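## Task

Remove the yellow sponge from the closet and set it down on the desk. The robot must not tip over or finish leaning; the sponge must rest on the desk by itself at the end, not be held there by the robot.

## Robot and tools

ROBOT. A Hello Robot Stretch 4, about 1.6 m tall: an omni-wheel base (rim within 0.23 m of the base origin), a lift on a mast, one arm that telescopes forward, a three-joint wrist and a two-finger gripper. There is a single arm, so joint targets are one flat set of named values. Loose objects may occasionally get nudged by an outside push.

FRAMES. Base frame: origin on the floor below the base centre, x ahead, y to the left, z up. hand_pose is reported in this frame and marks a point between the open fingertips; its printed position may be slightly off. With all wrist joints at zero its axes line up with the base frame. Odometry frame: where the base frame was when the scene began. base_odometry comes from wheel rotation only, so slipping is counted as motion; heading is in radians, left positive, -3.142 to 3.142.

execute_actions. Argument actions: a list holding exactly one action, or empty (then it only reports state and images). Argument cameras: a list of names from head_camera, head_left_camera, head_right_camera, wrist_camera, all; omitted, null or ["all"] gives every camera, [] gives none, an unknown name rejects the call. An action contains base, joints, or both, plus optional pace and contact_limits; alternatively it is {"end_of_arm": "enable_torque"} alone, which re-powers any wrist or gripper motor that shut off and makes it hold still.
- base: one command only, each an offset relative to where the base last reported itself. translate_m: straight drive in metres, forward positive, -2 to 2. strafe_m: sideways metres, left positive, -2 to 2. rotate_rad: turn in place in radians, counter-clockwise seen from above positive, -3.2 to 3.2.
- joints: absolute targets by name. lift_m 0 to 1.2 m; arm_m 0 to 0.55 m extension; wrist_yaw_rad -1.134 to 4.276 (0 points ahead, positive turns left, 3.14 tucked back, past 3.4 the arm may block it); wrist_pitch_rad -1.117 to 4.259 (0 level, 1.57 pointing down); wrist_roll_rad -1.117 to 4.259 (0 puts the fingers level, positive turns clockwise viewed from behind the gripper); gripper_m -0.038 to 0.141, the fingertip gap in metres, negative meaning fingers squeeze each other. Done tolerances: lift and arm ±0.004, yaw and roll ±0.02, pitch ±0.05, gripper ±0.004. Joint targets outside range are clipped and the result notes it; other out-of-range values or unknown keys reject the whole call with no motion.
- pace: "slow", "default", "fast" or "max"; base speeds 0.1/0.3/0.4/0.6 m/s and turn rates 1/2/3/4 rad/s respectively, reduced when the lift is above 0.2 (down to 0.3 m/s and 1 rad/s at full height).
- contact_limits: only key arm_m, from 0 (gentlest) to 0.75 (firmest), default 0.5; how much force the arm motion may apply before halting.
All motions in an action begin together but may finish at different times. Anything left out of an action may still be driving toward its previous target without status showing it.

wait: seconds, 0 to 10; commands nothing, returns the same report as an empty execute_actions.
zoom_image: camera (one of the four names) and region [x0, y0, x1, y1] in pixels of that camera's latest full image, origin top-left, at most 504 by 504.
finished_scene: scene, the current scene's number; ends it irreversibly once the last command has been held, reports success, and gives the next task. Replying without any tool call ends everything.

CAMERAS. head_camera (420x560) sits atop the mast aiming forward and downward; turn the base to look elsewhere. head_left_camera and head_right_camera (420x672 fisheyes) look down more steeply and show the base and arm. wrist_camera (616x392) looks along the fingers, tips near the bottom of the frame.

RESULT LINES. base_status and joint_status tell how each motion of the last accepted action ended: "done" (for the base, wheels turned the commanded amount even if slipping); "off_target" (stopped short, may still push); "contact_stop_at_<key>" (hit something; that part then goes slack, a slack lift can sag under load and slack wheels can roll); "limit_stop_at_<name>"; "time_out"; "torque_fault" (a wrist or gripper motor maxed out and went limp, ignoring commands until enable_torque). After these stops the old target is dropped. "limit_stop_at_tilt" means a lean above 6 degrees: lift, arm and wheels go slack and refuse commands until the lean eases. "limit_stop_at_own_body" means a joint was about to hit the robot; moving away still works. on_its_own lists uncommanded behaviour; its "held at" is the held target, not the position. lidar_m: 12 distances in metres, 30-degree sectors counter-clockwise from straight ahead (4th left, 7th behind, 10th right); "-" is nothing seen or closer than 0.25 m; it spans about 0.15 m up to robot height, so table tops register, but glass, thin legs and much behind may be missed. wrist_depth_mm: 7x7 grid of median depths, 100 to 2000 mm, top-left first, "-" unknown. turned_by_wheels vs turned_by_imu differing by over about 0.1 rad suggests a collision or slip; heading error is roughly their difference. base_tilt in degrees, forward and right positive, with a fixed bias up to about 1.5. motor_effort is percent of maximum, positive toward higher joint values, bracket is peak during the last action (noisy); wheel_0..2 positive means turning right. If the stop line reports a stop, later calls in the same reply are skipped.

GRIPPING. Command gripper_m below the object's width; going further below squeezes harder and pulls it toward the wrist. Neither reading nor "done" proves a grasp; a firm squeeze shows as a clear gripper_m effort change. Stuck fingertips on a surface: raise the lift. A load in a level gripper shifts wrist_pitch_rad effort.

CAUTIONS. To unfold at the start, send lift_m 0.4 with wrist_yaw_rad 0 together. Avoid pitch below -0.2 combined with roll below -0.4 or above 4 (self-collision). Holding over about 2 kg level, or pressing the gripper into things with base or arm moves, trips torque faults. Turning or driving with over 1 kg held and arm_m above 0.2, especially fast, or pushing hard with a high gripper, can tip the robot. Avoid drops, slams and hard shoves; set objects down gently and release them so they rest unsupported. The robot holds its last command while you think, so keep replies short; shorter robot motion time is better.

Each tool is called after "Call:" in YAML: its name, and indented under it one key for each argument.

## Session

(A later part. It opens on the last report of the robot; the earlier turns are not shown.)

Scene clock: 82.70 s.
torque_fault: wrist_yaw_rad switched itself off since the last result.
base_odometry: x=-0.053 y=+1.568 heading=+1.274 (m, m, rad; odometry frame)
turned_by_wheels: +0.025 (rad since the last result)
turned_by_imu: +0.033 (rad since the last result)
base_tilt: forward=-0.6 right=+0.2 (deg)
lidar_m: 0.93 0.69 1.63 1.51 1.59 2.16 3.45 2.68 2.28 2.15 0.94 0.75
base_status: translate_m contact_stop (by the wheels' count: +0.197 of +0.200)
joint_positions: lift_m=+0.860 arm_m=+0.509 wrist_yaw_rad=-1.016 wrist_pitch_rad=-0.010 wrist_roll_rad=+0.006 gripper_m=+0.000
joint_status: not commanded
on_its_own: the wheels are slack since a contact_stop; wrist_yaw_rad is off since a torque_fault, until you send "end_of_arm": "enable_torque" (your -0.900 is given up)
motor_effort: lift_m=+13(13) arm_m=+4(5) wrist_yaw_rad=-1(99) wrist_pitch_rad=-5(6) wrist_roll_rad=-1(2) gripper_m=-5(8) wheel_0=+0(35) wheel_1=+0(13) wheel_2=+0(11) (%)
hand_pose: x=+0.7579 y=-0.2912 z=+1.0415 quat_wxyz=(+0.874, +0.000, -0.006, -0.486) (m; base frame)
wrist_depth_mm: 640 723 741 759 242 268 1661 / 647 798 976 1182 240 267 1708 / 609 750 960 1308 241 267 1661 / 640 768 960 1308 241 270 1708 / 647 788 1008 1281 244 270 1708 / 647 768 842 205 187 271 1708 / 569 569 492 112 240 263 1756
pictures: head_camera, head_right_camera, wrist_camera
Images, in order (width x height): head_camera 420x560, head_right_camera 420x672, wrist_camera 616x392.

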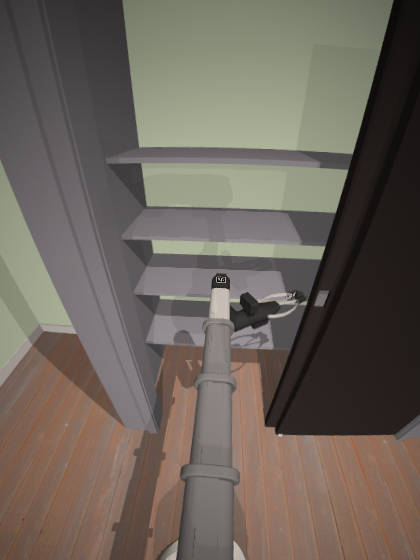

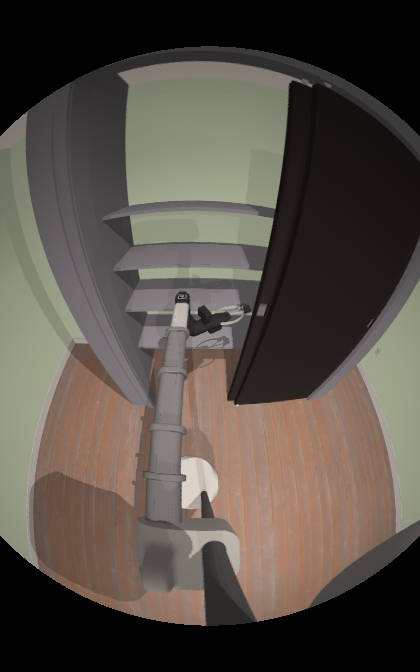

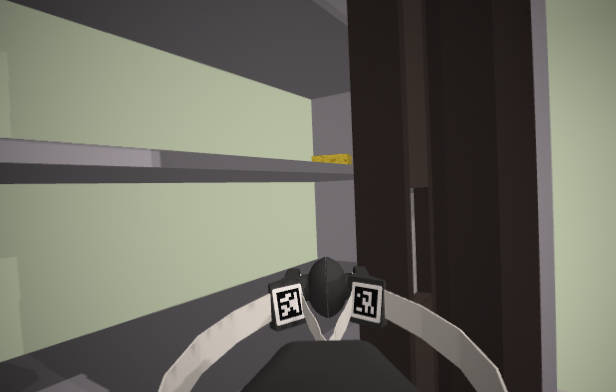

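Call:
execute_actions:
  actions:
    - {"end_of_arm":"enable_torque"}
  cameras: []

Call:
execute_actions:
  actions:
    - {"base":{"strafe_m":0.12},"joints":{"arm_m":0.25,"wrist_yaw_rad":0}}
  cameras: []

Call:
execute_actions:
  actions:
    - {"base":{"rotate_rad":-0.7},"joints":{"lift_m":1.05,"gripper_m":0.1}}
  cameras: ["head_camera","wrist_camera"]

Scene clock: 86.63 s.
base_odometry: x=-0.053 y=+1.568 heading=+1.274 (m, m, rad; odometry frame)
turned_by_wheels: +0.000 (rad since the last result)
turned_by_imu: +0.001 (rad since the last result)
base_tilt: forward=-0.7 right=+0.2 (deg)
lidar_m: 0.94 0.69 1.62 1.52 1.61 2.20 3.43 2.70 2.24 2.11 0.93 0.75
base_status: not commanded
joint_positions: lift_m=+0.860 arm_m=+0.509 wrist_yaw_rad=-1.016 wrist_pitch_rad=-0.010 wrist_roll_rad=+0.006 gripper_m=+0.000
joint_status: not commanded
end_of_arm: enable_torque: each motor that was off is on again
on_its_own: wrist_yaw_rad is held at -1.016, not at your -0.900, since a torque_fault; the wheels are slack since a contact_stop
motor_effort: lift_m=+14(13) arm_m=+4(4) wrist_yaw_rad=-2(1) wrist_pitch_rad=-6(5) wrist_roll_rad=+0(1) gripper_m=-7(6) wheel_0=+0(0) wheel_1=+0(0) wheel_2=+0(0) (%)
hand_pose: x=+0.7579 y=-0.2912 z=+1.0415 quat_wxyz=(+0.874, +0.000, -0.006, -0.486) (m; base frame)
wrist_depth_mm: 647 723 741 778 242 271 1708 / 654 798 976 1160 240 265 1661 / 615 750 976 1308 240 267 1708 / 634 768 960 1308 242 270 1661 / 647 788 1008 1308 244 271 1661 / 661 768 820 204 187 272 1661 / 569 559 492 112 240 263 1708
pictures: none
No camera images: the call's "cameras" was empty. Leave "cameras" out to get every camera's image.

Scene clock: 88.53 s.
base_odometry: x=-0.168 y=+1.603 heading=+1.275 (m, m, rad; odometry frame)
turned_by_wheels: +0.000 (rad since the last result)
turned_by_imu: +0.001 (rad since the last result)
base_tilt: forward=-0.7 right=+0.2 (deg)
lidar_m: 0.90 0.64 1.49 1.41 1.48 2.03 3.03 2.72 2.38 2.27 0.92 0.80
base_status: done
joint_positions: lift_m=+0.860 arm_m=+0.251 wrist_yaw_rad=+0.000 wrist_pitch_rad=-0.010 wrist_roll_rad=+0.006 gripper_m=+0.000
joint_status: all done
motor_effort: lift_m=+14(14) arm_m=-5(3) wrist_yaw_rad=-1(2) wrist_pitch_rad=-6(5) wrist_roll_rad=-1(2) gripper_m=-6(7) wheel_0=-1(11) wheel_1=+2(10) wheel_2=+0(0) (%)
hand_pose: x=+0.7102 y=-0.0874 z=+1.0415 quat_wxyz=(+1.000, +0.003, -0.005, +0.000) (m; base frame)
wrist_depth_mm: 535 691 741 750 778 798 798 / 530 788 917 904 891 891 904 / 525 723 917 917 904 891 891 / 512 723 946 904 904 917 891 / 517 759 931 904 917 917 891 / 512 707 831 205 186 759 732 / 504 564 512 112 564 508 544
pictures: none
No camera images: the call's "cameras" was empty. Leave "cameras" out to get every camera's image.

Scene clock: 90.40 s.
base_odometry: x=-0.168 y=+1.603 heading=+0.575 (m, m, rad; odometry frame)
turned_by_wheels: -0.700 (rad since the last result)
turned_by_imu: -0.714 (rad since the last result)
base_tilt: forward=-0.7 right=+0.2 (deg)
lidar_m: 0.77 0.94 0.63 1.62 1.42 1.42 1.73 3.35 2.68 2.54 2.24 1.18
base_status: done
joint_positions: lift_m=+1.050 arm_m=+0.251 wrist_yaw_rad=+0.000 wrist_pitch_rad=-0.010 wrist_roll_rad=+0.006 gripper_m=+0.100
joint_status: all done
motor_effort: lift_m=+22(24) arm_m=-4(4) wrist_yaw_rad=-1(3) wrist_pitch_rad=-6(5) wrist_roll_rad=+0(0) gripper_m=-2(7) wheel_0=+2(11) wheel_1=+1(8) wheel_2=+3(7) (%)
hand_pose: x=+0.7102 y=-0.0874 z=+1.2308 quat_wxyz=(+1.000, +0.003, -0.005, +0.000) (m; base frame)
wrist_depth_mm: 891 384 389 466 574 750 1576 / 854 384 389 462 569 741 1576 / 842 382 389 459 569 741 1618 / 878 379 387 462 564 750 1576 / 854 389 384 459 549 732 1281 / 831 389 200 459 517 723 1229 / 878 379 384 112 580 699 1281
pictures: head_camera, wrist_camera
Images, in order (width x height): head_camera 420x560, wrist_camera 616x392.

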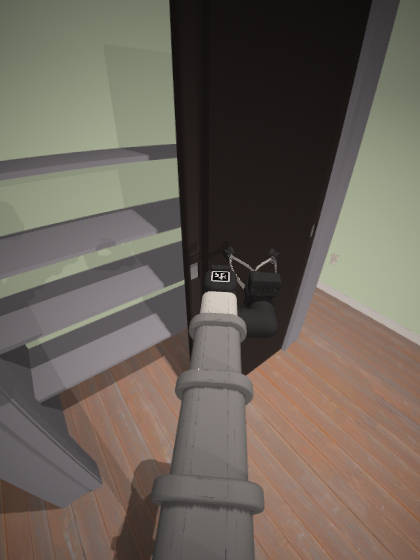

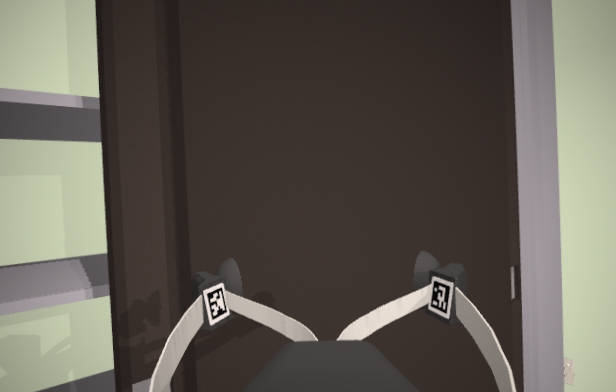

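Call:
execute_actions:
  actions:
    - {"base":{"strafe_m":0.33}}
  cameras: ["head_camera","wrist_camera"]

Scene clock: 94.23 s.
base_odometry: x=-0.347 y=+1.880 heading=+0.575 (m, m, rad; odometry frame)
turned_by_wheels: +0.000 (rad since the last result)
turned_by_imu: +0.002 (rad since the last result)
base_tilt: forward=-0.8 right=+0.1 (deg)
lidar_m: 0.81 0.37 0.41 1.33 1.14 1.18 1.43 2.85 2.96 2.84 2.52 0.87
base_status: done
joint_positions: lift_m=+1.050 arm_m=+0.251 wrist_yaw_rad=+0.000 wrist_pitch_rad=-0.010 wrist_roll_rad=+0.006 gripper_m=+0.100
joint_status: not commanded
motor_effort: lift_m=+21(22) arm_m=-4(4) wrist_yaw_rad=-1(1) wrist_pitch_rad=-5(7) wrist_roll_rad=+0(0) gripper_m=-1(3) wheel_0=-2(10) wheel_1=+1(9) wheel_2=+0(3) (%)
hand_pose: x=+0.7102 y=-0.0874 z=+1.2308 quat_wxyz=(+1.000, +0.003, -0.005, +0.000) (m; base frame)
wrist_depth_mm: 707 809 917 1118 1308 364 407 / 455 477 554 1025 1281 362 397 / 691 788 891 1060 931 359 402 / 707 798 946 1098 1308 364 394 / 699 778 866 831 778 366 397 / 484 473 200 1118 366 355 392 / 683 788 891 112 917 359 392
pictures: head_camera, wrist_camera
Images, in order (width x height): head_camera 420x560, wrist_camera 616x392.

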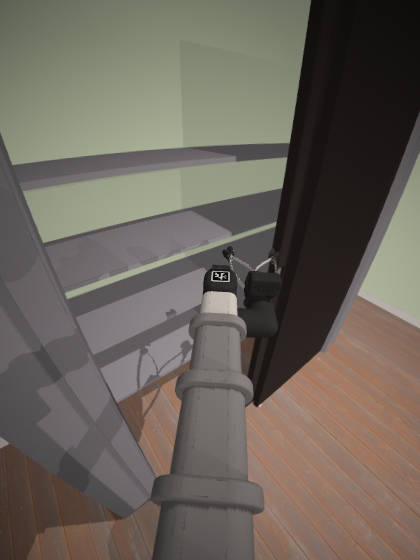

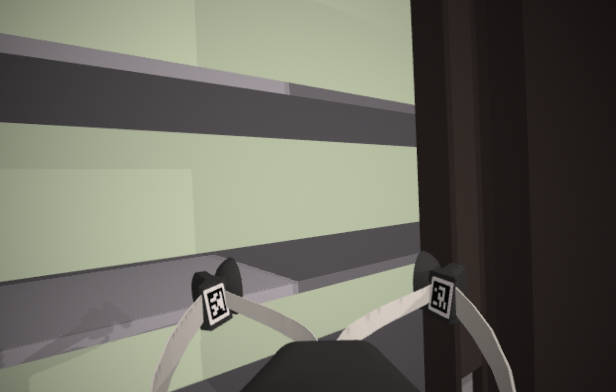

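Call:
execute_actions:
  actions:
    - {"joints":{"arm_m":0.55,"gripper_m":0.03},"contact_limits":{"arm_m":0.2}}
  cameras: []

Call:
execute_actions:
  actions:
    - {"joints":{"wrist_yaw_rad":-0.6,"wrist_pitch_rad":0.2}}
  cameras: ["head_camera","wrist_camera"]

Scene clock: 98.43 s.
base_odometry: x=-0.347 y=+1.880 heading=+0.575 (m, m, rad; odometry frame)
turned_by_wheels: +0.000 (rad since the last result)
turned_by_imu: +0.001 (rad since the last result)
base_tilt: forward=-0.7 right=+0.2 (deg)
lidar_m: 0.83 0.37 0.40 1.34 1.17 1.18 1.44 2.81 2.95 2.81 2.50 0.87
base_status: not commanded
joint_positions: lift_m=+1.050 arm_m=+0.549 wrist_yaw_rad=+0.000 wrist_pitch_rad=-0.010 wrist_roll_rad=+0.006 gripper_m=+0.030
joint_status: all done
motor_effort: lift_m=+21(21) arm_m=+5(0) wrist_yaw_rad=-1(1) wrist_pitch_rad=-5(6) wrist_roll_rad=+0(0) gripper_m=-4(6) wheel_0=-2(2) wheel_1=+1(1) wheel_2=+0(0) (%)
contact_limits: arm_m 0.2
hand_pose: x=+1.0085 y=-0.0874 z=+1.2309 quat_wxyz=(+1.000, +0.003, -0.005, +0.000) (m; base frame)
wrist_depth_mm: 309 315 324 330 394 1008 878 / 455 473 492 508 530 554 842 / 517 591 683 809 946 991 878 / 517 591 683 820 991 1078 891 / 517 591 668 778 788 732 842 / 480 462 410 370 191 539 917 / 310 306 281 112 866 798 866
pictures: none
No camera images: the call's "cameras" was empty. Leave "cameras" out to get every camera's image.

Scene clock: 99.53 s.
base_odometry: x=-0.347 y=+1.880 heading=+0.579 (m, m, rad; odometry frame)
turned_by_wheels: +0.005 (rad since the last result)
turned_by_imu: +0.020 (rad since the last result)
base_tilt: forward=-0.7 right=+0.2 (deg)
lidar_m: 0.79 0.36 0.39 1.30 1.15 1.16 1.47 2.94 2.95 2.83 2.49 0.84
base_status: not commanded
joint_positions: lift_m=+1.050 arm_m=+0.550 wrist_yaw_rad=-0.584 wrist_pitch_rad=+0.204 wrist_roll_rad=+0.006 gripper_m=+0.030
joint_status: all done
on_its_own: wrist_yaw_rad is at rest, and its effort (-49) is outside its rest range (-13 to +13)
motor_effort: lift_m=+21(21) arm_m=+2(5) wrist_yaw_rad=-49(75) wrist_pitch_rad=-10(11) wrist_roll_rad=+0(0) gripper_m=-2(5) wheel_0=+23(27) wheel_1=+14(14) wheel_2=+21(22) (%)
hand_pose: x=+0.9080 y=-0.2287 z=+1.1695 quat_wxyz=(+0.953, +0.032, +0.097, -0.287) (m; base frame)
wrist_depth_mm: 609 654 707 1008 133 173 1618 / 661 842 1118 1098 138 180 1661 / 654 842 1138 1118 142 185 1661 / 621 621 591 1160 147 191 1756 / 368 387 1078 1182 153 198 1808 / 274 820 809 193 157 204 1921 / 647 668 627 112 134 210 1863
pictures: head_camera, wrist_camera
Images, in order (width x height): head_camera 420x560, wrist_camera 616x392.

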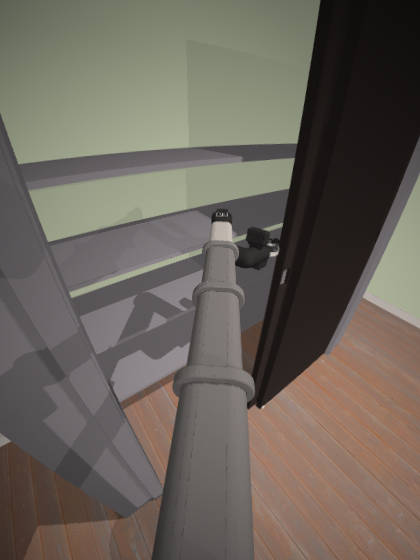

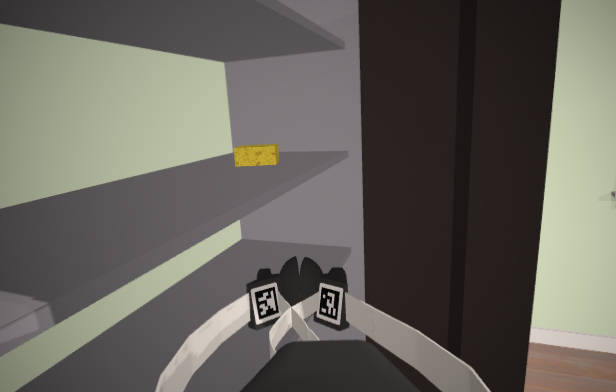

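Call:
execute_actions:
  actions:
    - {"joints":{"wrist_yaw_rad":0,"wrist_pitch_rad":0}}
  cameras: []

Call:
execute_actions:
  actions:
    - {"joints":{"arm_m":0.0,"lift_m":0.885,"gripper_m":0.0},"pace":"fast"}
  cameras: []

Call:
execute_actions:
  actions:
    - {"base":{"translate_m":-0.4},"pace":"fast"}
  cameras: []

Call:
execute_actions:
  actions:
    - {"base":{"rotate_rad":0.65},"pace":"fast"}
  cameras: []

Call:
execute_actions:
  actions:
    - {"base":{"strafe_m":-1.9},"pace":"fast"}
  cameras: ["head_camera","wrist_camera"]

Scene clock: 107.53 s.
base_odometry: x=-0.347 y=+1.880 heading=+0.575 (m, m, rad; odometry frame)
turned_by_wheels: -0.005 (rad since the last result)
turned_by_imu: -0.004 (rad since the last result)
base_tilt: forward=-0.7 right=+0.2 (deg)
lidar_m: 0.78 0.37 0.38 1.33 1.16 1.19 1.48 2.86 2.94 2.78 2.50 0.87
base_status: not commanded
joint_positions: lift_m=+1.050 arm_m=+0.550 wrist_yaw_rad=+0.000 wrist_pitch_rad=+0.002 wrist_roll_rad=+0.006 gripper_m=+0.030
joint_status: all done
motor_effort: lift_m=+21(21) arm_m=+2(2) wrist_yaw_rad=+0(45) wrist_pitch_rad=-7(19) wrist_roll_rad=+0(0) gripper_m=-4(5) wheel_0=-1(23) wheel_1=+1(13) wheel_2=-1(21) (%)
hand_pose: x=+1.0089 y=-0.0875 z=+1.2272 quat_wxyz=(+1.000, +0.003, +0.001, +0.000) (m; base frame)
wrist_depth_mm: 317 325 336 342 377 991 891 / 477 492 521 535 564 569 750 / 512 580 676 798 931 1025 891 / 508 580 676 798 976 1078 904 / 508 580 654 750 723 691 768 / 455 442 394 353 191 477 904 / 303 298 272 112 798 778 854
pictures: none
No camera images: the call's "cameras" was empty. Leave "cameras" out to get every camera's image.

Scene clock: 109.73 s.
base_odometry: x=-0.347 y=+1.880 heading=+0.575 (m, m, rad; odometry frame)
turned_by_wheels: +0.000 (rad since the last result)
turned_by_imu: +0.001 (rad since the last result)
base_tilt: forward=-0.7 right=+0.2 (deg)
lidar_m: 0.83 0.39 0.36 1.34 1.16 1.19 1.46 2.93 2.92 2.83 2.51 0.85
base_status: not commanded
joint_positions: lift_m=+0.885 arm_m=+0.001 wrist_yaw_rad=+0.000 wrist_pitch_rad=+0.002 wrist_roll_rad=+0.006 gripper_m=+0.000
joint_status: all done
motor_effort: lift_m=+14(18) arm_m=-4(6) wrist_yaw_rad=+0(1) wrist_pitch_rad=-5(6) wrist_roll_rad=-1(0) gripper_m=-5(2) wheel_0=-1(1) wheel_1=+1(1) wheel_2=-1(1) (%)
hand_pose: x=+0.4602 y=-0.0875 z=+1.0629 quat_wxyz=(+1.000, +0.003, +0.001, +0.000) (m; base frame)
wrist_depth_mm: 668 683 759 1308 615 654 904 / 854 960 1078 1138 615 647 904 / 854 976 1118 1308 627 654 891 / 842 946 1118 1336 621 647 891 / 854 976 1138 1308 634 647 891 / 842 917 878 205 186 640 878 / 621 647 891 112 609 621 904
pictures: none
No camera images: the call's "cameras" was empty. Leave "cameras" out to get every camera's image.

Scene clock: 112.23 s.
base_odometry: x=-0.683 y=+1.662 heading=+0.575 (m, m, rad; odometry frame)
turned_by_wheels: +0.000 (rad since the last result)
turned_by_imu: +0.001 (rad since the last result)
base_tilt: forward=-0.7 right=+0.2 (deg)
lidar_m: 1.15 0.72 1.46 1.05 0.90 0.90 1.15 2.24 2.74 3.08 2.75 1.30
base_status: done
joint_positions: lift_m=+0.885 arm_m=+0.001 wrist_yaw_rad=+0.000 wrist_pitch_rad=+0.002 wrist_roll_rad=+0.006 gripper_m=+0.000
joint_status: not commanded
motor_effort: lift_m=+13(13) arm_m=-4(4) wrist_yaw_rad=-3(0) wrist_pitch_rad=-6(6) wrist_roll_rad=-1(1) gripper_m=-6(5) wheel_0=-3(5) wheel_1=+0(8) wheel_2=+2(13) (%)
hand_pose: x=+0.4601 y=-0.0874 z=+1.0629 quat_wxyz=(+1.000, +0.003, +0.001, +0.000) (m; base frame)
wrist_depth_mm: 496 1255 1464 1756 1042 1281 - / 496 1042 1255 1661 1025 1229 - / 496 1255 1430 1708 1025 1255 - / 500 1229 1397 1756 1025 1255 - / 496 1281 1430 1576 1025 1281 - / 496 976 1098 205 187 1255 - / 496 1255 1229 112 1060 1138 -
pictures: none
No camera images: the call's "cameras" was empty. Leave "cameras" out to get every camera's image.

Scene clock: 113.67 s.
base_odometry: x=-0.683 y=+1.662 heading=+1.224 (m, m, rad; odometry frame)
turned_by_wheels: +0.649 (rad since the last result)
turned_by_imu: +0.663 (rad since the last result)
base_tilt: forward=-0.7 right=+0.2 (deg)
lidar_m: 0.70 1.40 0.97 0.92 0.96 1.26 3.26 2.77 2.95 2.75 1.22 0.73
base_status: done
joint_positions: lift_m=+0.885 arm_m=+0.001 wrist_yaw_rad=+0.000 wrist_pitch_rad=+0.002 wrist_roll_rad=+0.006 gripper_m=+0.000
joint_status: not commanded
motor_effort: lift_m=+13(13) arm_m=-4(4) wrist_yaw_rad=-1(0) wrist_pitch_rad=-6(5) wrist_roll_rad=+0(0) gripper_m=-7(7) wheel_0=-4(7) wheel_1=-1(7) wheel_2=-4(8) (%)
hand_pose: x=+0.4601 y=-0.0874 z=+1.0629 quat_wxyz=(+1.000, +0.003, +0.001, +0.000) (m; base frame)
wrist_depth_mm: 1229 1255 1255 504 500 1255 1255 / 1255 1255 1229 504 504 1205 1255 / 1255 1281 1255 508 508 1255 1255 / 1255 1255 1255 508 512 1281 1255 / 1281 1281 1281 512 512 1281 1255 / 1308 1281 1281 206 186 946 1281 / 1281 1281 1281 112 504 504 1255
pictures: none
No camera images: the call's "cameras" was empty. Leave "cameras" out to get every camera's image.

Scene clock: 119.80 s.
base_odometry: x=+1.104 y=+1.017 heading=+1.224 (m, m, rad; odometry frame)
turned_by_wheels: +0.000 (rad since the last result)
turned_by_imu: -0.002 (rad since the last result)
base_tilt: forward=-0.6 right=+0.3 (deg)
lidar_m: 0.79 0.83 1.12 2.83 2.91 3.35 2.76 1.40 0.92 0.83 0.91 1.19
base_status: done
joint_positions: lift_m=+0.885 arm_m=+0.001 wrist_yaw_rad=+0.000 wrist_pitch_rad=+0.002 wrist_roll_rad=+0.006 gripper_m=+0.000
joint_status: not commanded
motor_effort: lift_m=+14(14) arm_m=-4(4) wrist_yaw_rad=-1(2) wrist_pitch_rad=-6(6) wrist_roll_rad=+0(0) gripper_m=-7(6) wheel_0=+1(11) wheel_1=+2(12) wheel_2=+0(3) (%)
hand_pose: x=+0.4601 y=-0.0874 z=+1.0629 quat_wxyz=(+1.000, +0.003, +0.001, +0.000) (m; base frame)
wrist_depth_mm: 615 621 597 1366 1366 1336 1160 / 621 621 603 1366 1308 1366 1160 / 621 621 603 1366 1397 1336 1160 / 621 627 609 1366 1366 1336 1182 / 634 627 609 603 1366 1366 1182 / 627 634 603 205 187 1366 1205 / 627 634 609 112 1366 1366 1182
pictures: head_camera, wrist_camera
Images, in order (width x height): head_camera 420x560, wrist_camera 616x392.

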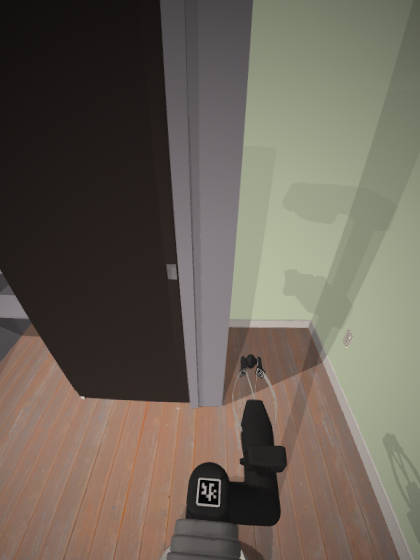

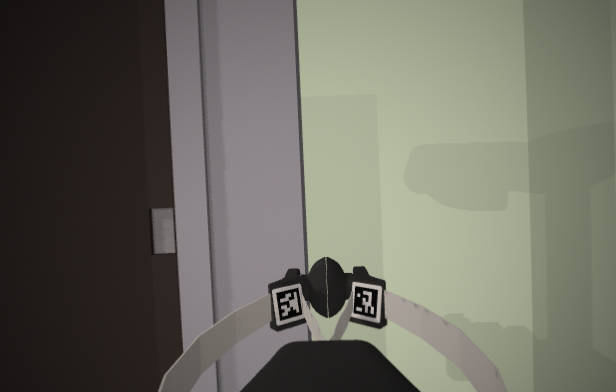

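Call:
execute_actions:
  actions:
    - {"base":{"strafe_m":-0.3},"pace":"fast"}
  cameras: []

Call:
execute_actions:
  actions:
    - {"base":{"translate_m":0.2},"pace":"fast"}
  cameras: []

Call:
execute_actions:
  actions:
    - {"base":{"rotate_rad":0.8},"joints":{"arm_m":0.2}}
  cameras: ["wrist_camera"]

Scene clock: 125.63 s.
base_odometry: x=+1.386 y=+0.915 heading=+1.225 (m, m, rad; odometry frame)
turned_by_wheels: +0.000 (rad since the last result)
turned_by_imu: +0.001 (rad since the last result)
base_tilt: forward=-0.7 right=+0.2 (deg)
lidar_m: 0.96 0.84 1.15 3.10 3.22 2.50 2.69 0.90 0.57 0.54 0.57 0.80
base_status: done
joint_positions: lift_m=+0.885 arm_m=+0.001 wrist_yaw_rad=+0.000 wrist_pitch_rad=+0.002 wrist_roll_rad=+0.006 gripper_m=+0.000
joint_status: not commanded
motor_effort: lift_m=+13(13) arm_m=-4(4) wrist_yaw_rad=-2(0) wrist_pitch_rad=-6(5) wrist_roll_rad=+0(0) gripper_m=-4(7) wheel_0=+3(14) wheel_1=+2(11) wheel_2=+0(0) (%)
hand_pose: x=+0.4601 y=-0.0874 z=+1.0629 quat_wxyz=(+1.000, +0.003, +0.001, +0.000) (m; base frame)
wrist_depth_mm: 621 676 1366 1336 1366 1025 707 / 621 668 1366 1397 1397 1042 723 / 615 668 1336 1366 1397 1060 732 / 615 647 1281 1397 1366 1098 741 / 621 640 1281 1397 1397 1098 741 / 621 627 976 206 187 1098 750 / 634 634 1008 112 1397 917 759
pictures: none
No camera images: the call's "cameras" was empty. Leave "cameras" out to get every camera's image.

Scene clock: 127.47 s.
base_odometry: x=+1.454 y=+1.103 heading=+1.225 (m, m, rad; odometry frame)
turned_by_wheels: +0.000 (rad since the last result)
turned_by_imu: +0.000 (rad since the last result)
base_tilt: forward=-0.7 right=+0.3 (deg)
lidar_m: 1.06 0.66 0.86 1.98 3.20 2.76 3.12 0.86 0.58 0.54 0.58 0.79
base_status: done
joint_positions: lift_m=+0.885 arm_m=+0.001 wrist_yaw_rad=+0.000 wrist_pitch_rad=+0.002 wrist_roll_rad=+0.006 gripper_m=+0.000
joint_status: not commanded
motor_effort: lift_m=+13(14) arm_m=-4(4) wrist_yaw_rad=-2(1) wrist_pitch_rad=-6(7) wrist_roll_rad=+0(0) gripper_m=-8(6) wheel_0=+1(8) wheel_1=+0(8) wheel_2=+1(14) (%)
hand_pose: x=+0.4601 y=-0.0874 z=+1.0629 quat_wxyz=(+1.000, +0.003, +0.001, +0.000) (m; base frame)
wrist_depth_mm: 455 691 1182 1160 1160 1025 699 / 452 683 1160 1182 1160 1042 699 / 449 683 1182 1205 1182 1060 723 / 445 676 1182 1160 1182 1060 715 / 439 668 1182 1182 1182 1078 723 / 436 647 991 204 186 1098 741 / 433 634 1025 112 1205 891 741
pictures: none
No camera images: the call's "cameras" was empty. Leave "cameras" out to get every camera's image.

Scene clock: 129.17 s.
base_odometry: x=+1.454 y=+1.103 heading=+2.024 (m, m, rad; odometry frame)
turned_by_wheels: +0.799 (rad since the last result)
turned_by_imu: +0.816 (rad since the last result)
base_tilt: forward=-0.7 right=+0.3 (deg)
lidar_m: 0.68 1.25 3.13 3.57 2.55 1.26 0.63 0.55 0.59 0.68 1.12 0.64
base_status: done
joint_positions: lift_m=+0.885 arm_m=+0.199 wrist_yaw_rad=+0.000 wrist_pitch_rad=+0.002 wrist_roll_rad=+0.006 gripper_m=+0.000
joint_status: all done
motor_effort: lift_m=+14(14) arm_m=+5(2) wrist_yaw_rad=-3(1) wrist_pitch_rad=-6(6) wrist_roll_rad=+0(0) gripper_m=-4(7) wheel_0=-2(9) wheel_1=-1(6) wheel_2=-4(10) (%)
hand_pose: x=+0.6586 y=-0.0873 z=+1.0629 quat_wxyz=(+1.000, +0.003, +0.001, +0.000) (m; base frame)
wrist_depth_mm: 1576 768 530 402 287 253 225 / 1618 798 539 410 291 256 227 / 1537 820 544 410 293 257 229 / - 842 549 413 297 262 229 / - 866 559 418 298 263 231 / - 878 569 206 187 263 233 / - 904 512 112 294 249 234
pictures: wrist_camera
Images, in order (width x height): wrist_camera 616x392.

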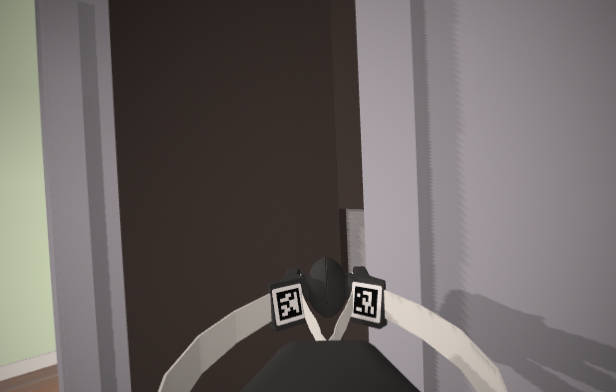

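Call:
execute_actions:
  actions:
    - {"base":{"rotate_rad":-0.025},"joints":{"arm_m":0.3}}
  cameras: []

Call:
execute_actions:
  actions:
    - {"joints":{"arm_m":0.5},"contact_limits":{"arm_m":0.75},"pace":"slow"}
  cameras: ["wrist_camera"]

Scene clock: 131.73 s.
base_odometry: x=+1.454 y=+1.103 heading=+2.000 (m, m, rad; odometry frame)
turned_by_wheels: -0.024 (rad since the last result)
turned_by_imu: -0.024 (rad since the last result)
base_tilt: forward=-0.7 right=+0.2 (deg)
lidar_m: 0.71 1.17 3.14 3.52 2.54 1.34 0.68 0.56 0.58 0.66 1.08 0.64
base_status: done
joint_positions: lift_m=+0.885 arm_m=+0.299 wrist_yaw_rad=+0.008 wrist_pitch_rad=+0.003 wrist_roll_rad=+0.006 gripper_m=+0.000
joint_status: all done
on_its_own: wrist_yaw_rad is at rest, and its effort (-24) is outside its rest range (-13 to +13)
motor_effort: lift_m=+14(14) arm_m=+5(8) wrist_yaw_rad=-24(26) wrist_pitch_rad=-6(8) wrist_roll_rad=-1(0) gripper_m=-8(7) wheel_0=+5(4) wheel_1=+2(5) wheel_2=+2(6) (%)
hand_pose: x=+0.7593 y=-0.0851 z=+1.0628 quat_wxyz=(+1.000, +0.003, +0.001, +0.004) (m; base frame)
wrist_depth_mm: 1366 544 375 286 197 178 160 / 1336 554 382 290 199 180 161 / 1336 569 389 293 200 181 163 / 1397 574 397 296 203 182 163 / 1464 603 399 301 205 185 165 / 1430 615 389 193 188 185 166 / 1397 627 377 112 198 175 167
pictures: none
No camera images: the call's "cameras" was empty. Leave "cameras" out to get every camera's image.

Scene clock: 135.00 s.
base_odometry: x=+1.454 y=+1.103 heading=+2.002 (m, m, rad; odometry frame)
turned_by_wheels: +0.002 (rad since the last result)
turned_by_imu: +0.106 (rad since the last result)
base_tilt: forward=-0.7 right=+0.2 (deg)
lidar_m: 0.89 1.50 3.12 3.72 2.48 1.08 0.63 0.55 0.56 0.70 1.29 0.68
base_status: not commanded
joint_positions: lift_m=+0.885 arm_m=+0.498 wrist_yaw_rad=+0.013 wrist_pitch_rad=+0.002 wrist_roll_rad=+0.006 gripper_m=+0.000
joint_status: all done
on_its_own: wrist_yaw_rad is at rest, and its effort (-38) is outside its rest range (-13 to +13)
motor_effort: lift_m=+13(14) arm_m=+10(18) wrist_yaw_rad=-38(69) wrist_pitch_rad=-5(19) wrist_roll_rad=-1(0) gripper_m=-9(9) wheel_0=+20(22) wheel_1=+10(14) wheel_2=+2(15) (%)
contact_limits: arm_m 0.75
hand_pose: x=+0.9587 y=-0.0838 z=+1.0629 quat_wxyz=(+1.000, +0.003, +0.001, +0.006) (m; base frame)
wrist_depth_mm: - 544 320 224 191 759 715 / - 569 322 226 194 854 732 / - 585 329 229 196 854 715 / - 609 336 233 196 854 741 / - 627 342 231 203 878 750 / - 654 187 194 183 788 715 / - 683 336 112 190 500 535
pictures: wrist_camera
Images, in order (width x height): wrist_camera 616x392.

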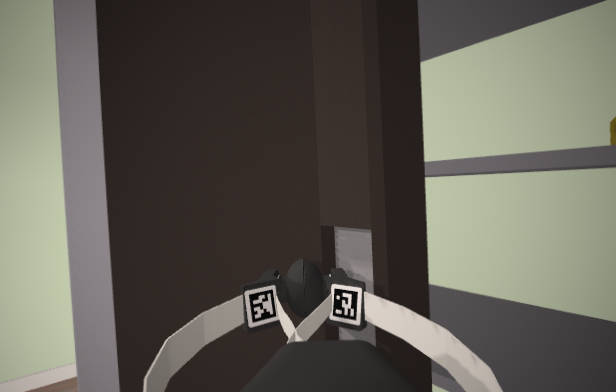

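Call:
execute_actions:
  actions:
    - {"joints":{"arm_m":0.05}}
  cameras: []

Call:
execute_actions:
  actions:
    - {"base":{"rotate_rad":-0.88}}
  cameras: []

Call:
execute_actions:
  actions:
    - {"base":{"strafe_m":0.6}}
  cameras: ["head_camera","wrist_camera"]

Scene clock: 139.37 s.
base_odometry: x=+1.454 y=+1.103 heading=+2.000 (m, m, rad; odometry frame)
turned_by_wheels: -0.002 (rad since the last result)
turned_by_imu: -0.002 (rad since the last result)
base_tilt: forward=-0.7 right=+0.2 (deg)
lidar_m: 0.89 1.47 3.11 3.73 2.48 1.07 0.62 0.54 0.59 0.71 1.33 0.66
base_status: not commanded
joint_positions: lift_m=+0.885 arm_m=+0.051 wrist_yaw_rad=+0.000 wrist_pitch_rad=+0.002 wrist_roll_rad=+0.006 gripper_m=+0.000
joint_status: all done
motor_effort: lift_m=+14(14) arm_m=-4(7) wrist_yaw_rad=-1(54) wrist_pitch_rad=-6(6) wrist_roll_rad=+0(0) gripper_m=-7(9) wheel_0=-1(19) wheel_1=+1(10) wheel_2=+1(7) (%)
hand_pose: x=+0.5102 y=-0.0874 z=+1.0629 quat_wxyz=(+1.000, +0.003, +0.001, +0.000) (m; base frame)
wrist_depth_mm: - 1708 946 699 1397 413 355 / - 1863 960 683 1042 415 359 / - 1863 991 683 1430 418 362 / - 1808 976 699 1464 421 364 / - 1863 991 715 1397 427 364 / - 1863 1008 205 187 427 370 / - 1863 904 112 1336 402 370
pictures: none
No camera images: the call's "cameras" was empty. Leave "cameras" out to get every camera's image.

Scene clock: 141.00 s.
base_odometry: x=+1.454 y=+1.103 heading=+1.120 (m, m, rad; odometry frame)
turned_by_wheels: -0.879 (rad since the last result)
turned_by_imu: -0.897 (rad since the last result)
base_tilt: forward=-0.7 right=+0.2 (deg)
lidar_m: 1.03 0.69 0.92 2.17 3.22 2.75 3.26 0.85 0.58 0.56 0.59 0.80
base_status: done
joint_positions: lift_m=+0.885 arm_m=+0.051 wrist_yaw_rad=+0.000 wrist_pitch_rad=+0.002 wrist_roll_rad=+0.006 gripper_m=+0.000
joint_status: not commanded
motor_effort: lift_m=+15(14) arm_m=-4(4) wrist_yaw_rad=-2(2) wrist_pitch_rad=-5(5) wrist_roll_rad=+0(0) gripper_m=-6(6) wheel_0=+4(9) wheel_1=+3(8) wheel_2=+2(7) (%)
hand_pose: x=+0.5102 y=-0.0874 z=+1.0628 quat_wxyz=(+1.000, +0.003, +0.001, +0.000) (m; base frame)
wrist_depth_mm: 452 691 1160 1138 1138 1008 699 / 449 683 1160 1138 1160 1042 715 / 445 676 1182 1138 1160 1060 707 / 439 668 1182 1160 1160 1078 723 / 436 661 1160 1182 1182 1060 723 / 430 647 1008 205 187 1098 741 / 427 640 1025 112 1160 904 741
pictures: none
No camera images: the call's "cameras" was empty. Leave "cameras" out to get every camera's image.

Scene clock: 144.33 s.
base_odometry: x=+0.914 y=+1.364 heading=+1.120 (m, m, rad; odometry frame)
turned_by_wheels: +0.000 (rad since the last result)
turned_by_imu: +0.003 (rad since the last result)
base_tilt: forward=-0.7 right=+0.2 (deg)
lidar_m: 0.62 0.66 0.88 2.50 2.57 3.43 3.39 1.85 1.24 1.18 1.18 0.66
base_status: done
joint_positions: lift_m=+0.885 arm_m=+0.051 wrist_yaw_rad=+0.000 wrist_pitch_rad=+0.002 wrist_roll_rad=+0.006 gripper_m=+0.000
joint_status: not commanded
motor_effort: lift_m=+15(15) arm_m=-4(4) wrist_yaw_rad=-2(2) wrist_pitch_rad=-6(6) wrist_roll_rad=+0(1) gripper_m=-7(7) wheel_0=-1(12) wheel_1=+0(10) wheel_2=+0(2) (%)
hand_pose: x=+0.5102 y=-0.0874 z=+1.0628 quat_wxyz=(+1.000, +0.003, +0.001, +0.000) (m; base frame)
wrist_depth_mm: 384 379 707 788 351 368 368 / 384 384 917 1118 353 368 368 / 387 387 1118 1138 357 368 368 / 387 387 707 1138 359 370 373 / 389 387 1138 1138 359 373 375 / 394 389 392 204 186 373 377 / 392 397 394 112 359 375 375
pictures: head_camera, wrist_camera
Images, in order (width x height): head_camera 420x560, wrist_camera 616x392.

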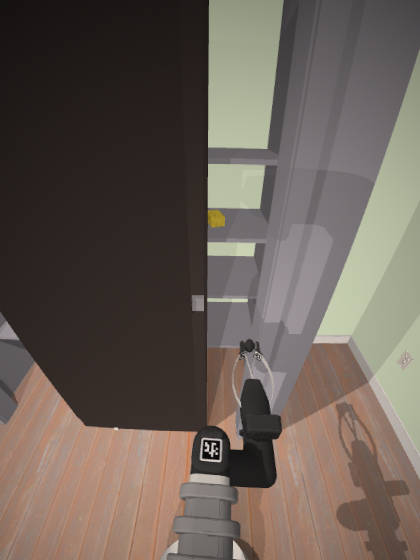

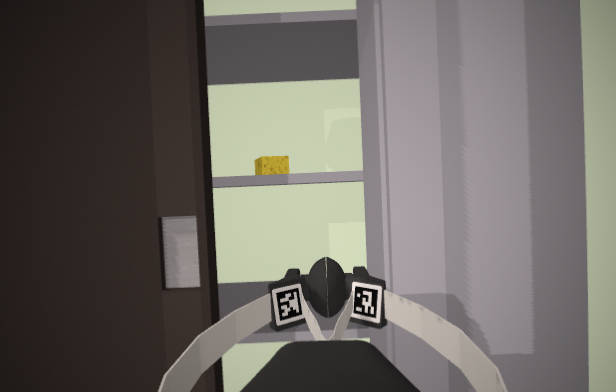

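Call:
execute_actions:
  actions:
    - {"base":{"strafe_m":0.04}}
  cameras: []

Call:
execute_actions:
  actions:
    - {"joints":{"arm_m":0.33},"contact_limits":{"arm_m":0.2}}
  cameras: []

Call:
execute_actions:
  actions:
    - {"base":{"strafe_m":0.25},"pace":"slow"}
  cameras: ["head_camera","wrist_camera"]

Scene clock: 147.30 s.
base_odometry: x=+0.878 y=+1.382 heading=+1.120 (m, m, rad; odometry frame)
turned_by_wheels: +0.000 (rad since the last result)
turned_by_imu: +0.000 (rad since the last result)
base_tilt: forward=-0.6 right=+0.2 (deg)
lidar_m: 0.62 0.64 0.88 2.48 2.55 3.34 3.42 1.89 1.27 1.18 1.26 0.64
base_status: done
joint_positions: lift_m=+0.885 arm_m=+0.051 wrist_yaw_rad=+0.000 wrist_pitch_rad=+0.002 wrist_roll_rad=+0.006 gripper_m=+0.000
joint_status: not commanded
motor_effort: lift_m=+15(15) arm_m=-4(4) wrist_yaw_rad=-1(0) wrist_pitch_rad=-7(6) wrist_roll_rad=+0(0) gripper_m=-5(4) wheel_0=-3(11) wheel_1=-1(10) wheel_2=+0(0) (%)
hand_pose: x=+0.5102 y=-0.0874 z=+1.0628 quat_wxyz=(+1.000, +0.003, +0.001, +0.000) (m; base frame)
wrist_depth_mm: 379 382 379 788 436 364 362 / 379 382 382 1098 449 366 368 / 382 384 382 1138 462 366 368 / 384 387 387 1118 477 355 368 / 387 387 399 1138 904 359 370 / 392 389 389 205 187 357 375 / 392 392 389 112 394 359 375
pictures: none
No camera images: the call's "cameras" was empty. Leave "cameras" out to get every camera's image.

Scene clock: 149.27 s.
base_odometry: x=+0.878 y=+1.382 heading=+1.120 (m, m, rad; odometry frame)
turned_by_wheels: +0.000 (rad since the last result)
turned_by_imu: +0.000 (rad since the last result)
base_tilt: forward=-0.6 right=+0.2 (deg)
lidar_m: 0.61 0.65 0.88 2.48 2.55 3.34 3.43 1.89 1.31 1.21 1.25 0.66
base_status: not commanded
joint_positions: lift_m=+0.885 arm_m=+0.329 wrist_yaw_rad=+0.000 wrist_pitch_rad=+0.002 wrist_roll_rad=+0.006 gripper_m=+0.000
joint_status: all done
motor_effort: lift_m=+15(14) arm_m=+5(7) wrist_yaw_rad=-3(1) wrist_pitch_rad=-6(5) wrist_roll_rad=+0(1) gripper_m=-5(6) wheel_0=-3(3) wheel_1=+0(0) wheel_2=+0(0) (%)
contact_limits: arm_m 0.2
hand_pose: x=+0.7886 y=-0.0874 z=+1.0629 quat_wxyz=(+1.000, +0.003, +0.001, +0.000) (m; base frame)
wrist_depth_mm: 120 691 723 741 661 195 149 / 119 820 820 842 759 198 147 / 118 831 831 831 691 201 148 / 117 854 842 842 715 407 150 / 115 831 854 842 842 410 152 / 114 842 831 206 187 410 153 / 113 597 521 112 559 174 154
pictures: none
No camera images: the call's "cameras" was empty. Leave "cameras" out to get every camera's image.

Scene clock: 152.90 s.
base_odometry: x=+0.653 y=+1.491 heading=+1.119 (m, m, rad; odometry frame)
turned_by_wheels: -0.001 (rad since the last result)
turned_by_imu: -0.002 (rad since the last result)
base_tilt: forward=-0.6 right=+0.2 (deg)
lidar_m: 0.61 0.64 0.85 2.23 2.28 3.01 3.43 2.21 1.57 1.44 1.52 0.75
base_status: done
joint_positions: lift_m=+0.885 arm_m=+0.329 wrist_yaw_rad=-0.004 wrist_pitch_rad=+0.002 wrist_roll_rad=+0.006 gripper_m=+0.000
joint_status: not commanded
motor_effort: lift_m=+14(14) arm_m=+4(5) wrist_yaw_rad=+12(43) wrist_pitch_rad=-5(6) wrist_roll_rad=+0(0) gripper_m=-7(9) wheel_0=-9(27) wheel_1=+1(6) wheel_2=-6(10) (%)
hand_pose: x=+0.7883 y=-0.0887 z=+1.0628 quat_wxyz=(+1.000, +0.003, +0.001, -0.002) (m; base frame)
wrist_depth_mm: - 113 723 741 759 759 609 / - 111 809 820 820 820 603 / - 110 820 820 820 778 591 / - 108 809 820 831 820 621 / - 106 820 820 820 842 621 / 104 104 798 198 187 778 621 / 104 105 521 112 564 492 539
pictures: head_camera, wrist_camera
Images, in order (width x height): head_camera 420x560, wrist_camera 616x392.

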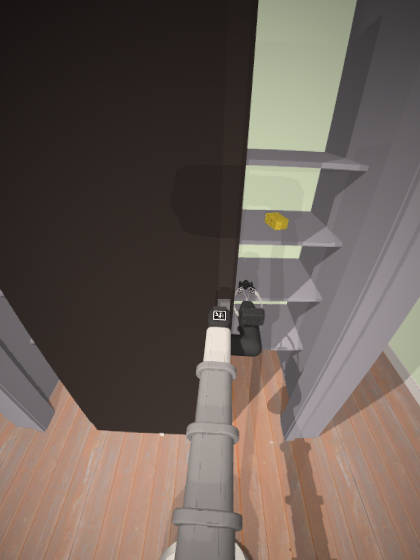

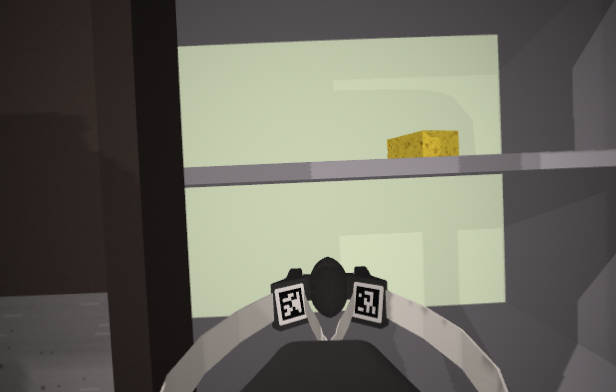

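Call:
execute_actions:
  actions:
    - {"base":{"strafe_m":-0.2},"joints":{"lift_m":1.03,"gripper_m":0.13}}
  cameras: []

Call:
execute_actions:
  actions:
    - {"base":{"translate_m":0.2}}
  cameras: ["wrist_camera"]

Scene clock: 156.80 s.
base_odometry: x=+0.833 y=+1.404 heading=+1.119 (m, m, rad; odometry frame)
turned_by_wheels: +0.000 (rad since the last result)
turned_by_imu: +0.001 (rad since the last result)
base_tilt: forward=-0.7 right=+0.2 (deg)
lidar_m: 0.64 0.65 0.84 2.42 2.48 3.29 3.43 1.96 1.36 1.25 1.30 0.65
base_status: done
joint_positions: lift_m=+1.030 arm_m=+0.329 wrist_yaw_rad=+0.000 wrist_pitch_rad=+0.002 wrist_roll_rad=+0.006 gripper_m=+0.130
joint_status: all done
motor_effort: lift_m=+22(25) arm_m=+4(4) wrist_yaw_rad=-2(11) wrist_pitch_rad=-4(6) wrist_roll_rad=+0(0) gripper_m=+0(9) wheel_0=+1(9) wheel_1=+0(8) wheel_2=-1(5) (%)
hand_pose: x=+0.7887 y=-0.0875 z=+1.2072 quat_wxyz=(+1.000, +0.003, +0.001, +0.000) (m; base frame)
wrist_depth_mm: 831 809 439 455 433 413 345 / 544 559 574 603 634 492 349 / 820 809 820 831 842 492 353 / 820 820 842 831 831 500 359 / 809 750 699 559 621 469 362 / 492 469 201 436 424 421 366 / 854 842 842 112 820 517 368
pictures: none
No camera images: the call's "cameras" was empty. Leave "cameras" out to get every camera's image.

Scene clock: 158.87 s.
base_odometry: x=+0.920 y=+1.583 heading=+1.119 (m, m, rad; odometry frame)
turned_by_wheels: +0.000 (rad since the last result)
turned_by_imu: +0.000 (rad since the last result)
base_tilt: forward=-0.6 right=+0.2 (deg)
lidar_m: 0.71 0.45 0.57 1.38 2.50 3.32 3.64 1.98 1.33 1.23 1.29 0.47
base_status: done
joint_positions: lift_m=+1.030 arm_m=+0.329 wrist_yaw_rad=+0.000 wrist_pitch_rad=+0.002 wrist_roll_rad=+0.006 gripper_m=+0.130
joint_status: not commanded
motor_effort: lift_m=+22(22) arm_m=+4(4) wrist_yaw_rad=-1(2) wrist_pitch_rad=-6(6) wrist_roll_rad=+0(0) gripper_m=-1(1) wheel_0=+3(13) wheel_1=+1(7) wheel_2=+0(14) (%)
hand_pose: x=+0.7887 y=-0.0875 z=+1.2072 quat_wxyz=(+1.000, +0.003, +0.001, +0.000) (m; base frame)
wrist_depth_mm: 362 370 377 392 402 397 322 / 539 564 591 621 627 466 324 / 627 621 621 621 627 469 329 / 627 627 634 634 627 477 330 / 627 627 627 554 634 442 334 / 387 375 200 336 294 281 306 / 258 240 249 112 238 221 226
pictures: wrist_camera
Images, in order (width x height): wrist_camera 616x392.

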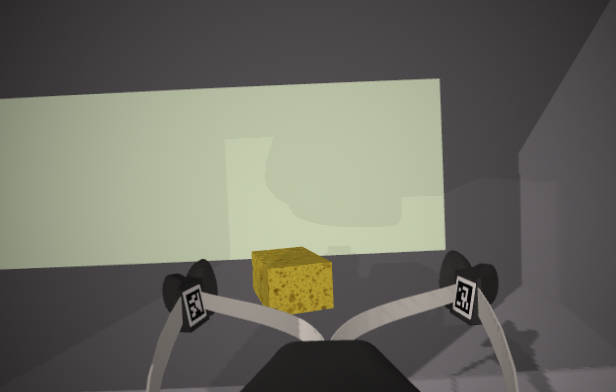

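Call:
execute_actions:
  actions:
    - {"base":{"strafe_m":0.03},"joints":{"lift_m":1.005}}
  cameras: []

Call:
execute_actions:
  actions:
    - {"joints":{"arm_m":0.49}}
  cameras: ["wrist_camera"]

Scene clock: 161.30 s.
base_odometry: x=+0.893 y=+1.597 heading=+1.119 (m, m, rad; odometry frame)
turned_by_wheels: +0.000 (rad since the last result)
turned_by_imu: +0.001 (rad since the last result)
base_tilt: forward=-0.7 right=+0.2 (deg)
lidar_m: 0.54 0.41 0.58 1.38 2.48 3.26 3.64 2.00 1.36 1.28 1.32 0.46
base_status: done
joint_positions: lift_m=+1.005 arm_m=+0.329 wrist_yaw_rad=+0.000 wrist_pitch_rad=+0.002 wrist_roll_rad=+0.006 gripper_m=+0.130
joint_status: all done
motor_effort: lift_m=+13(21) arm_m=+4(4) wrist_yaw_rad=-1(0) wrist_pitch_rad=-6(6) wrist_roll_rad=+0(1) gripper_m=-1(2) wheel_0=+1(6) wheel_1=-1(9) wheel_2=+0(1) (%)
hand_pose: x=+0.7887 y=-0.0875 z=+1.1829 quat_wxyz=(+1.000, +0.003, +0.001, +0.000) (m; base frame)
wrist_depth_mm: 415 424 436 445 459 452 364 / 615 621 621 615 621 521 368 / 621 621 627 627 627 530 370 / 621 627 627 627 627 539 377 / 627 591 554 347 488 459 359 / 310 300 200 283 235 224 259 / 219 218 217 112 219 219 351
pictures: none
No camera images: the call's "cameras" was empty. Leave "cameras" out to get every camera's image.

Scene clock: 162.83 s.
base_odometry: x=+0.893 y=+1.596 heading=+1.119 (m, m, rad; odometry frame)
turned_by_wheels: -0.001 (rad since the last result)
turned_by_imu: +0.007 (rad since the last result)
base_tilt: forward=-1.0 right=+0.3 (deg)
lidar_m: 0.52 0.42 0.61 1.44 2.47 3.30 3.63 2.02 1.34 1.29 0.68 0.48
base_status: not commanded
joint_positions: lift_m=+1.005 arm_m=+0.488 wrist_yaw_rad=-0.014 wrist_pitch_rad=+0.009 wrist_roll_rad=+0.005 gripper_m=+0.130
joint_status: all done
on_its_own: wrist_yaw_rad is at rest, and its effort (+38) is outside its rest range (-13 to +13); wrist_pitch_rad is at rest, and its effort (-24) is outside its rest range (-23 to +23)
motor_effort: lift_m=+14(13) arm_m=+14(16) wrist_yaw_rad=+38(37) wrist_pitch_rad=-24(24) wrist_roll_rad=+1(2) gripper_m=-1(1) wheel_0=+1(1) wheel_1=+3(3) wheel_2=-13(13) (%)
hand_pose: x=+0.9457 y=-0.0914 z=+1.1811 quat_wxyz=(+1.000, +0.003, +0.004, -0.007) (m; base frame)
wrist_depth_mm: 413 424 442 449 469 439 347 / 466 469 469 469 477 469 347 / 469 473 469 469 477 480 357 / 473 473 477 477 477 480 357 / 477 473 477 276 480 449 345 / 310 301 200 186 196 225 258 / 208 192 200 112 190 177 183
pictures: wrist_camera
Images, in order (width x height): wrist_camera 616x392.

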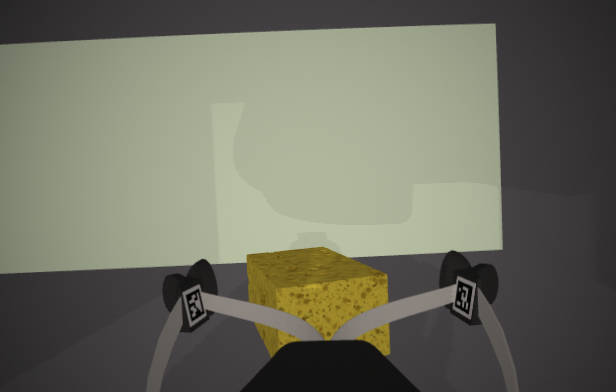

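Wrist touching shelf edge; grip and lift.

Call:
execute_actions:
  actions:
    - {"joints":{"gripper_m":0.02,"arm_m":0.48}}
  cameras: []

Call:
execute_actions:
  actions:
    - {"joints":{"lift_m":1.04}}
  cameras: []

Call:
execute_actions:
  actions:
    - {"joints":{"arm_m":0.0},"base":{"translate_m":-0.5}}
  cameras: ["wrist_camera"]

Scene clock: 166.43 s.
base_odometry: x=+0.893 y=+1.596 heading=+1.118 (m, m, rad; odometry frame)
turned_by_wheels: +0.000 (rad since the last result)
turned_by_imu: -0.002 (rad since the last result)
base_tilt: forward=-0.7 right=+0.2 (deg)
lidar_m: 0.49 0.42 0.59 1.42 2.50 3.26 3.63 1.98 1.36 1.28 0.63 0.48
base_status: not commanded
joint_positions: lift_m=+1.005 arm_m=+0.480 wrist_yaw_rad=-0.006 wrist_pitch_rad=+0.005 wrist_roll_rad=+0.005 gripper_m=+0.020
joint_status: all done
on_its_own: wrist_yaw_rad is at rest, and its effort (+16) is outside its rest range (-13 to +13)
motor_effort: lift_m=+13(13) arm_m=+0(16) wrist_yaw_rad=+16(38) wrist_pitch_rad=-13(25) wrist_roll_rad=-1(1) gripper_m=-22(19) wheel_0=-2(2) wheel_1=-1(3) wheel_2=-10(13) (%)
hand_pose: x=+0.9390 y=-0.0892 z=+1.1822 quat_wxyz=(+1.000, +0.003, +0.002, -0.003) (m; base frame)
wrist_depth_mm: 418 430 442 455 473 439 351 / 466 469 473 473 473 477 355 / 473 473 473 480 477 477 364 / 473 473 477 477 477 477 366 / 477 477 473 264 473 452 351 / 304 297 188 180 183 225 255 / 204 187 195 112 185 173 185
pictures: none
No camera images: the call's "cameras" was empty. Leave "cameras" out to get every camera's image.

Scene clock: 167.40 s.
base_odometry: x=+0.894 y=+1.597 heading=+1.119 (m, m, rad; odometry frame)
turned_by_wheels: +0.001 (rad since the last result)
turned_by_imu: +0.001 (rad since the last result)
base_tilt: forward=-0.7 right=+0.2 (deg)
lidar_m: 0.49 0.43 0.60 1.44 2.46 3.25 3.63 1.98 1.37 1.26 0.64 0.50
base_status: not commanded
joint_positions: lift_m=+1.040 arm_m=+0.480 wrist_yaw_rad=+0.000 wrist_pitch_rad=+0.003 wrist_roll_rad=+0.006 gripper_m=+0.020
joint_status: all done
motor_effort: lift_m=+22(25) arm_m=+0(0) wrist_yaw_rad=-1(16) wrist_pitch_rad=-6(14) wrist_roll_rad=+0(0) gripper_m=-20(20) wheel_0=-2(2) wheel_1=-1(1) wheel_2=+0(10) (%)
hand_pose: x=+0.9395 y=-0.0875 z=+1.2171 quat_wxyz=(+1.000, +0.003, +0.001, +0.000) (m; base frame)
wrist_depth_mm: 340 349 359 368 377 387 343 / 469 469 473 473 469 473 366 / 473 473 477 477 469 469 368 / 473 473 473 477 477 469 370 / 477 477 480 264 473 480 377 / 421 413 188 181 183 310 345 / 281 257 270 112 241 237 247
pictures: none
No camera images: the call's "cameras" was empty. Leave "cameras" out to get every camera's image.

Scene clock: 170.53 s.
base_odometry: x=+0.675 y=+1.147 heading=+1.119 (m, m, rad; odometry frame)
turned_by_wheels: +0.000 (rad since the last result)
turned_by_imu: +0.001 (rad since the last result)
base_tilt: forward=-0.7 right=+0.2 (deg)
lidar_m: 0.93 0.95 1.47 2.39 2.42 3.23 3.10 2.00 1.36 1.28 1.33 0.97
base_status: done
joint_positions: lift_m=+1.040 arm_m=+0.001 wrist_yaw_rad=+0.000 wrist_pitch_rad=+0.002 wrist_roll_rad=+0.006 gripper_m=+0.020
joint_status: all done
motor_effort: lift_m=+22(22) arm_m=-4(4) wrist_yaw_rad=+0(0) wrist_pitch_rad=-6(6) wrist_roll_rad=+0(1) gripper_m=-22(23) wheel_0=-3(8) wheel_1=-2(6) wheel_2=+0(11) (%)
hand_pose: x=+0.4601 y=-0.0875 z=+1.2172 quat_wxyz=(+1.000, +0.003, +0.001, +0.000) (m; base frame)
wrist_depth_mm: 732 732 1430 1464 1182 715 1464 / 732 741 759 1464 1255 723 1464 / 732 732 732 1499 1078 715 1499 / 732 750 741 1499 1308 715 1464 / 741 741 741 264 723 723 1499 / 741 750 188 180 183 723 1499 / 750 741 750 112 715 723 1499
pictures: wrist_camera
Images, in order (width x height): wrist_camera 616x392.

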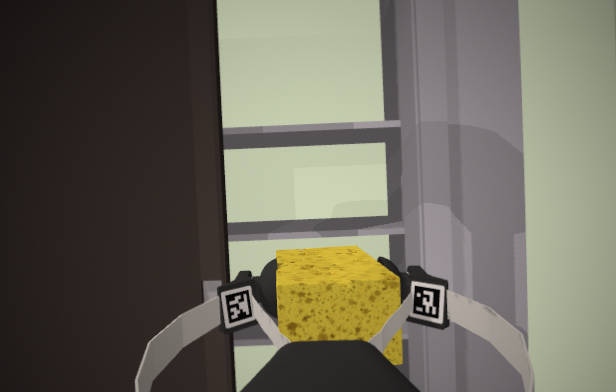

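Call:
execute_actions:
  actions:
    - {"base":{"rotate_rad":3.0},"joints":{"lift_m":0.8},"pace":"fast"}
  cameras: ["head_camera"]

Scene clock: 175.00 s.
base_odometry: x=+0.675 y=+1.147 heading=-2.165 (m, m, rad; odometry frame)
turned_by_wheels: +2.999 (rad since the last result)
turned_by_imu: +3.062 (rad since the last result)
base_tilt: forward=-0.7 right=+0.2 (deg)
lidar_m: 2.25 2.27 1.45 1.26 1.27 1.03 0.93 0.92 1.15 2.38 2.40 2.91
base_status: done
joint_positions: lift_m=+0.800 arm_m=+0.001 wrist_yaw_rad=+0.000 wrist_pitch_rad=+0.002 wrist_roll_rad=+0.006 gripper_m=+0.020
joint_status: all done
motor_effort: lift_m=+13(21) arm_m=-4(4) wrist_yaw_rad=+0(2) wrist_pitch_rad=-6(6) wrist_roll_rad=+1(0) gripper_m=-22(22) wheel_0=-3(10) wheel_1=-3(7) wheel_2=-4(11) (%)
hand_pose: x=+0.4602 y=-0.0874 z=+0.9779 quat_wxyz=(+1.000, +0.003, +0.001, +0.000) (m; base frame)
wrist_depth_mm: - - - - - - - / - - - - - - - / - - - - - - - / - - - - - - - / - - - 265 - - - / - - 188 181 183 - - / - - - 112 1921 1921 1983
pictures: head_camera
Images, in order (width x height): head_camera 420x560.

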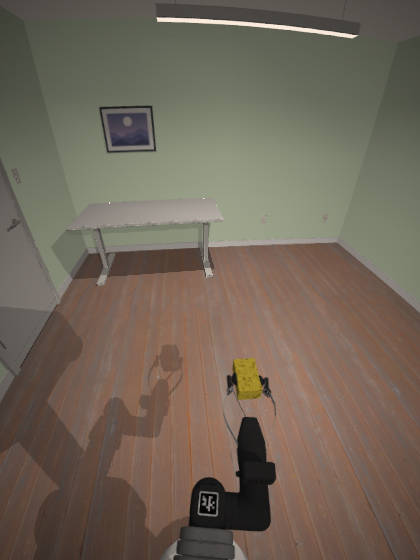

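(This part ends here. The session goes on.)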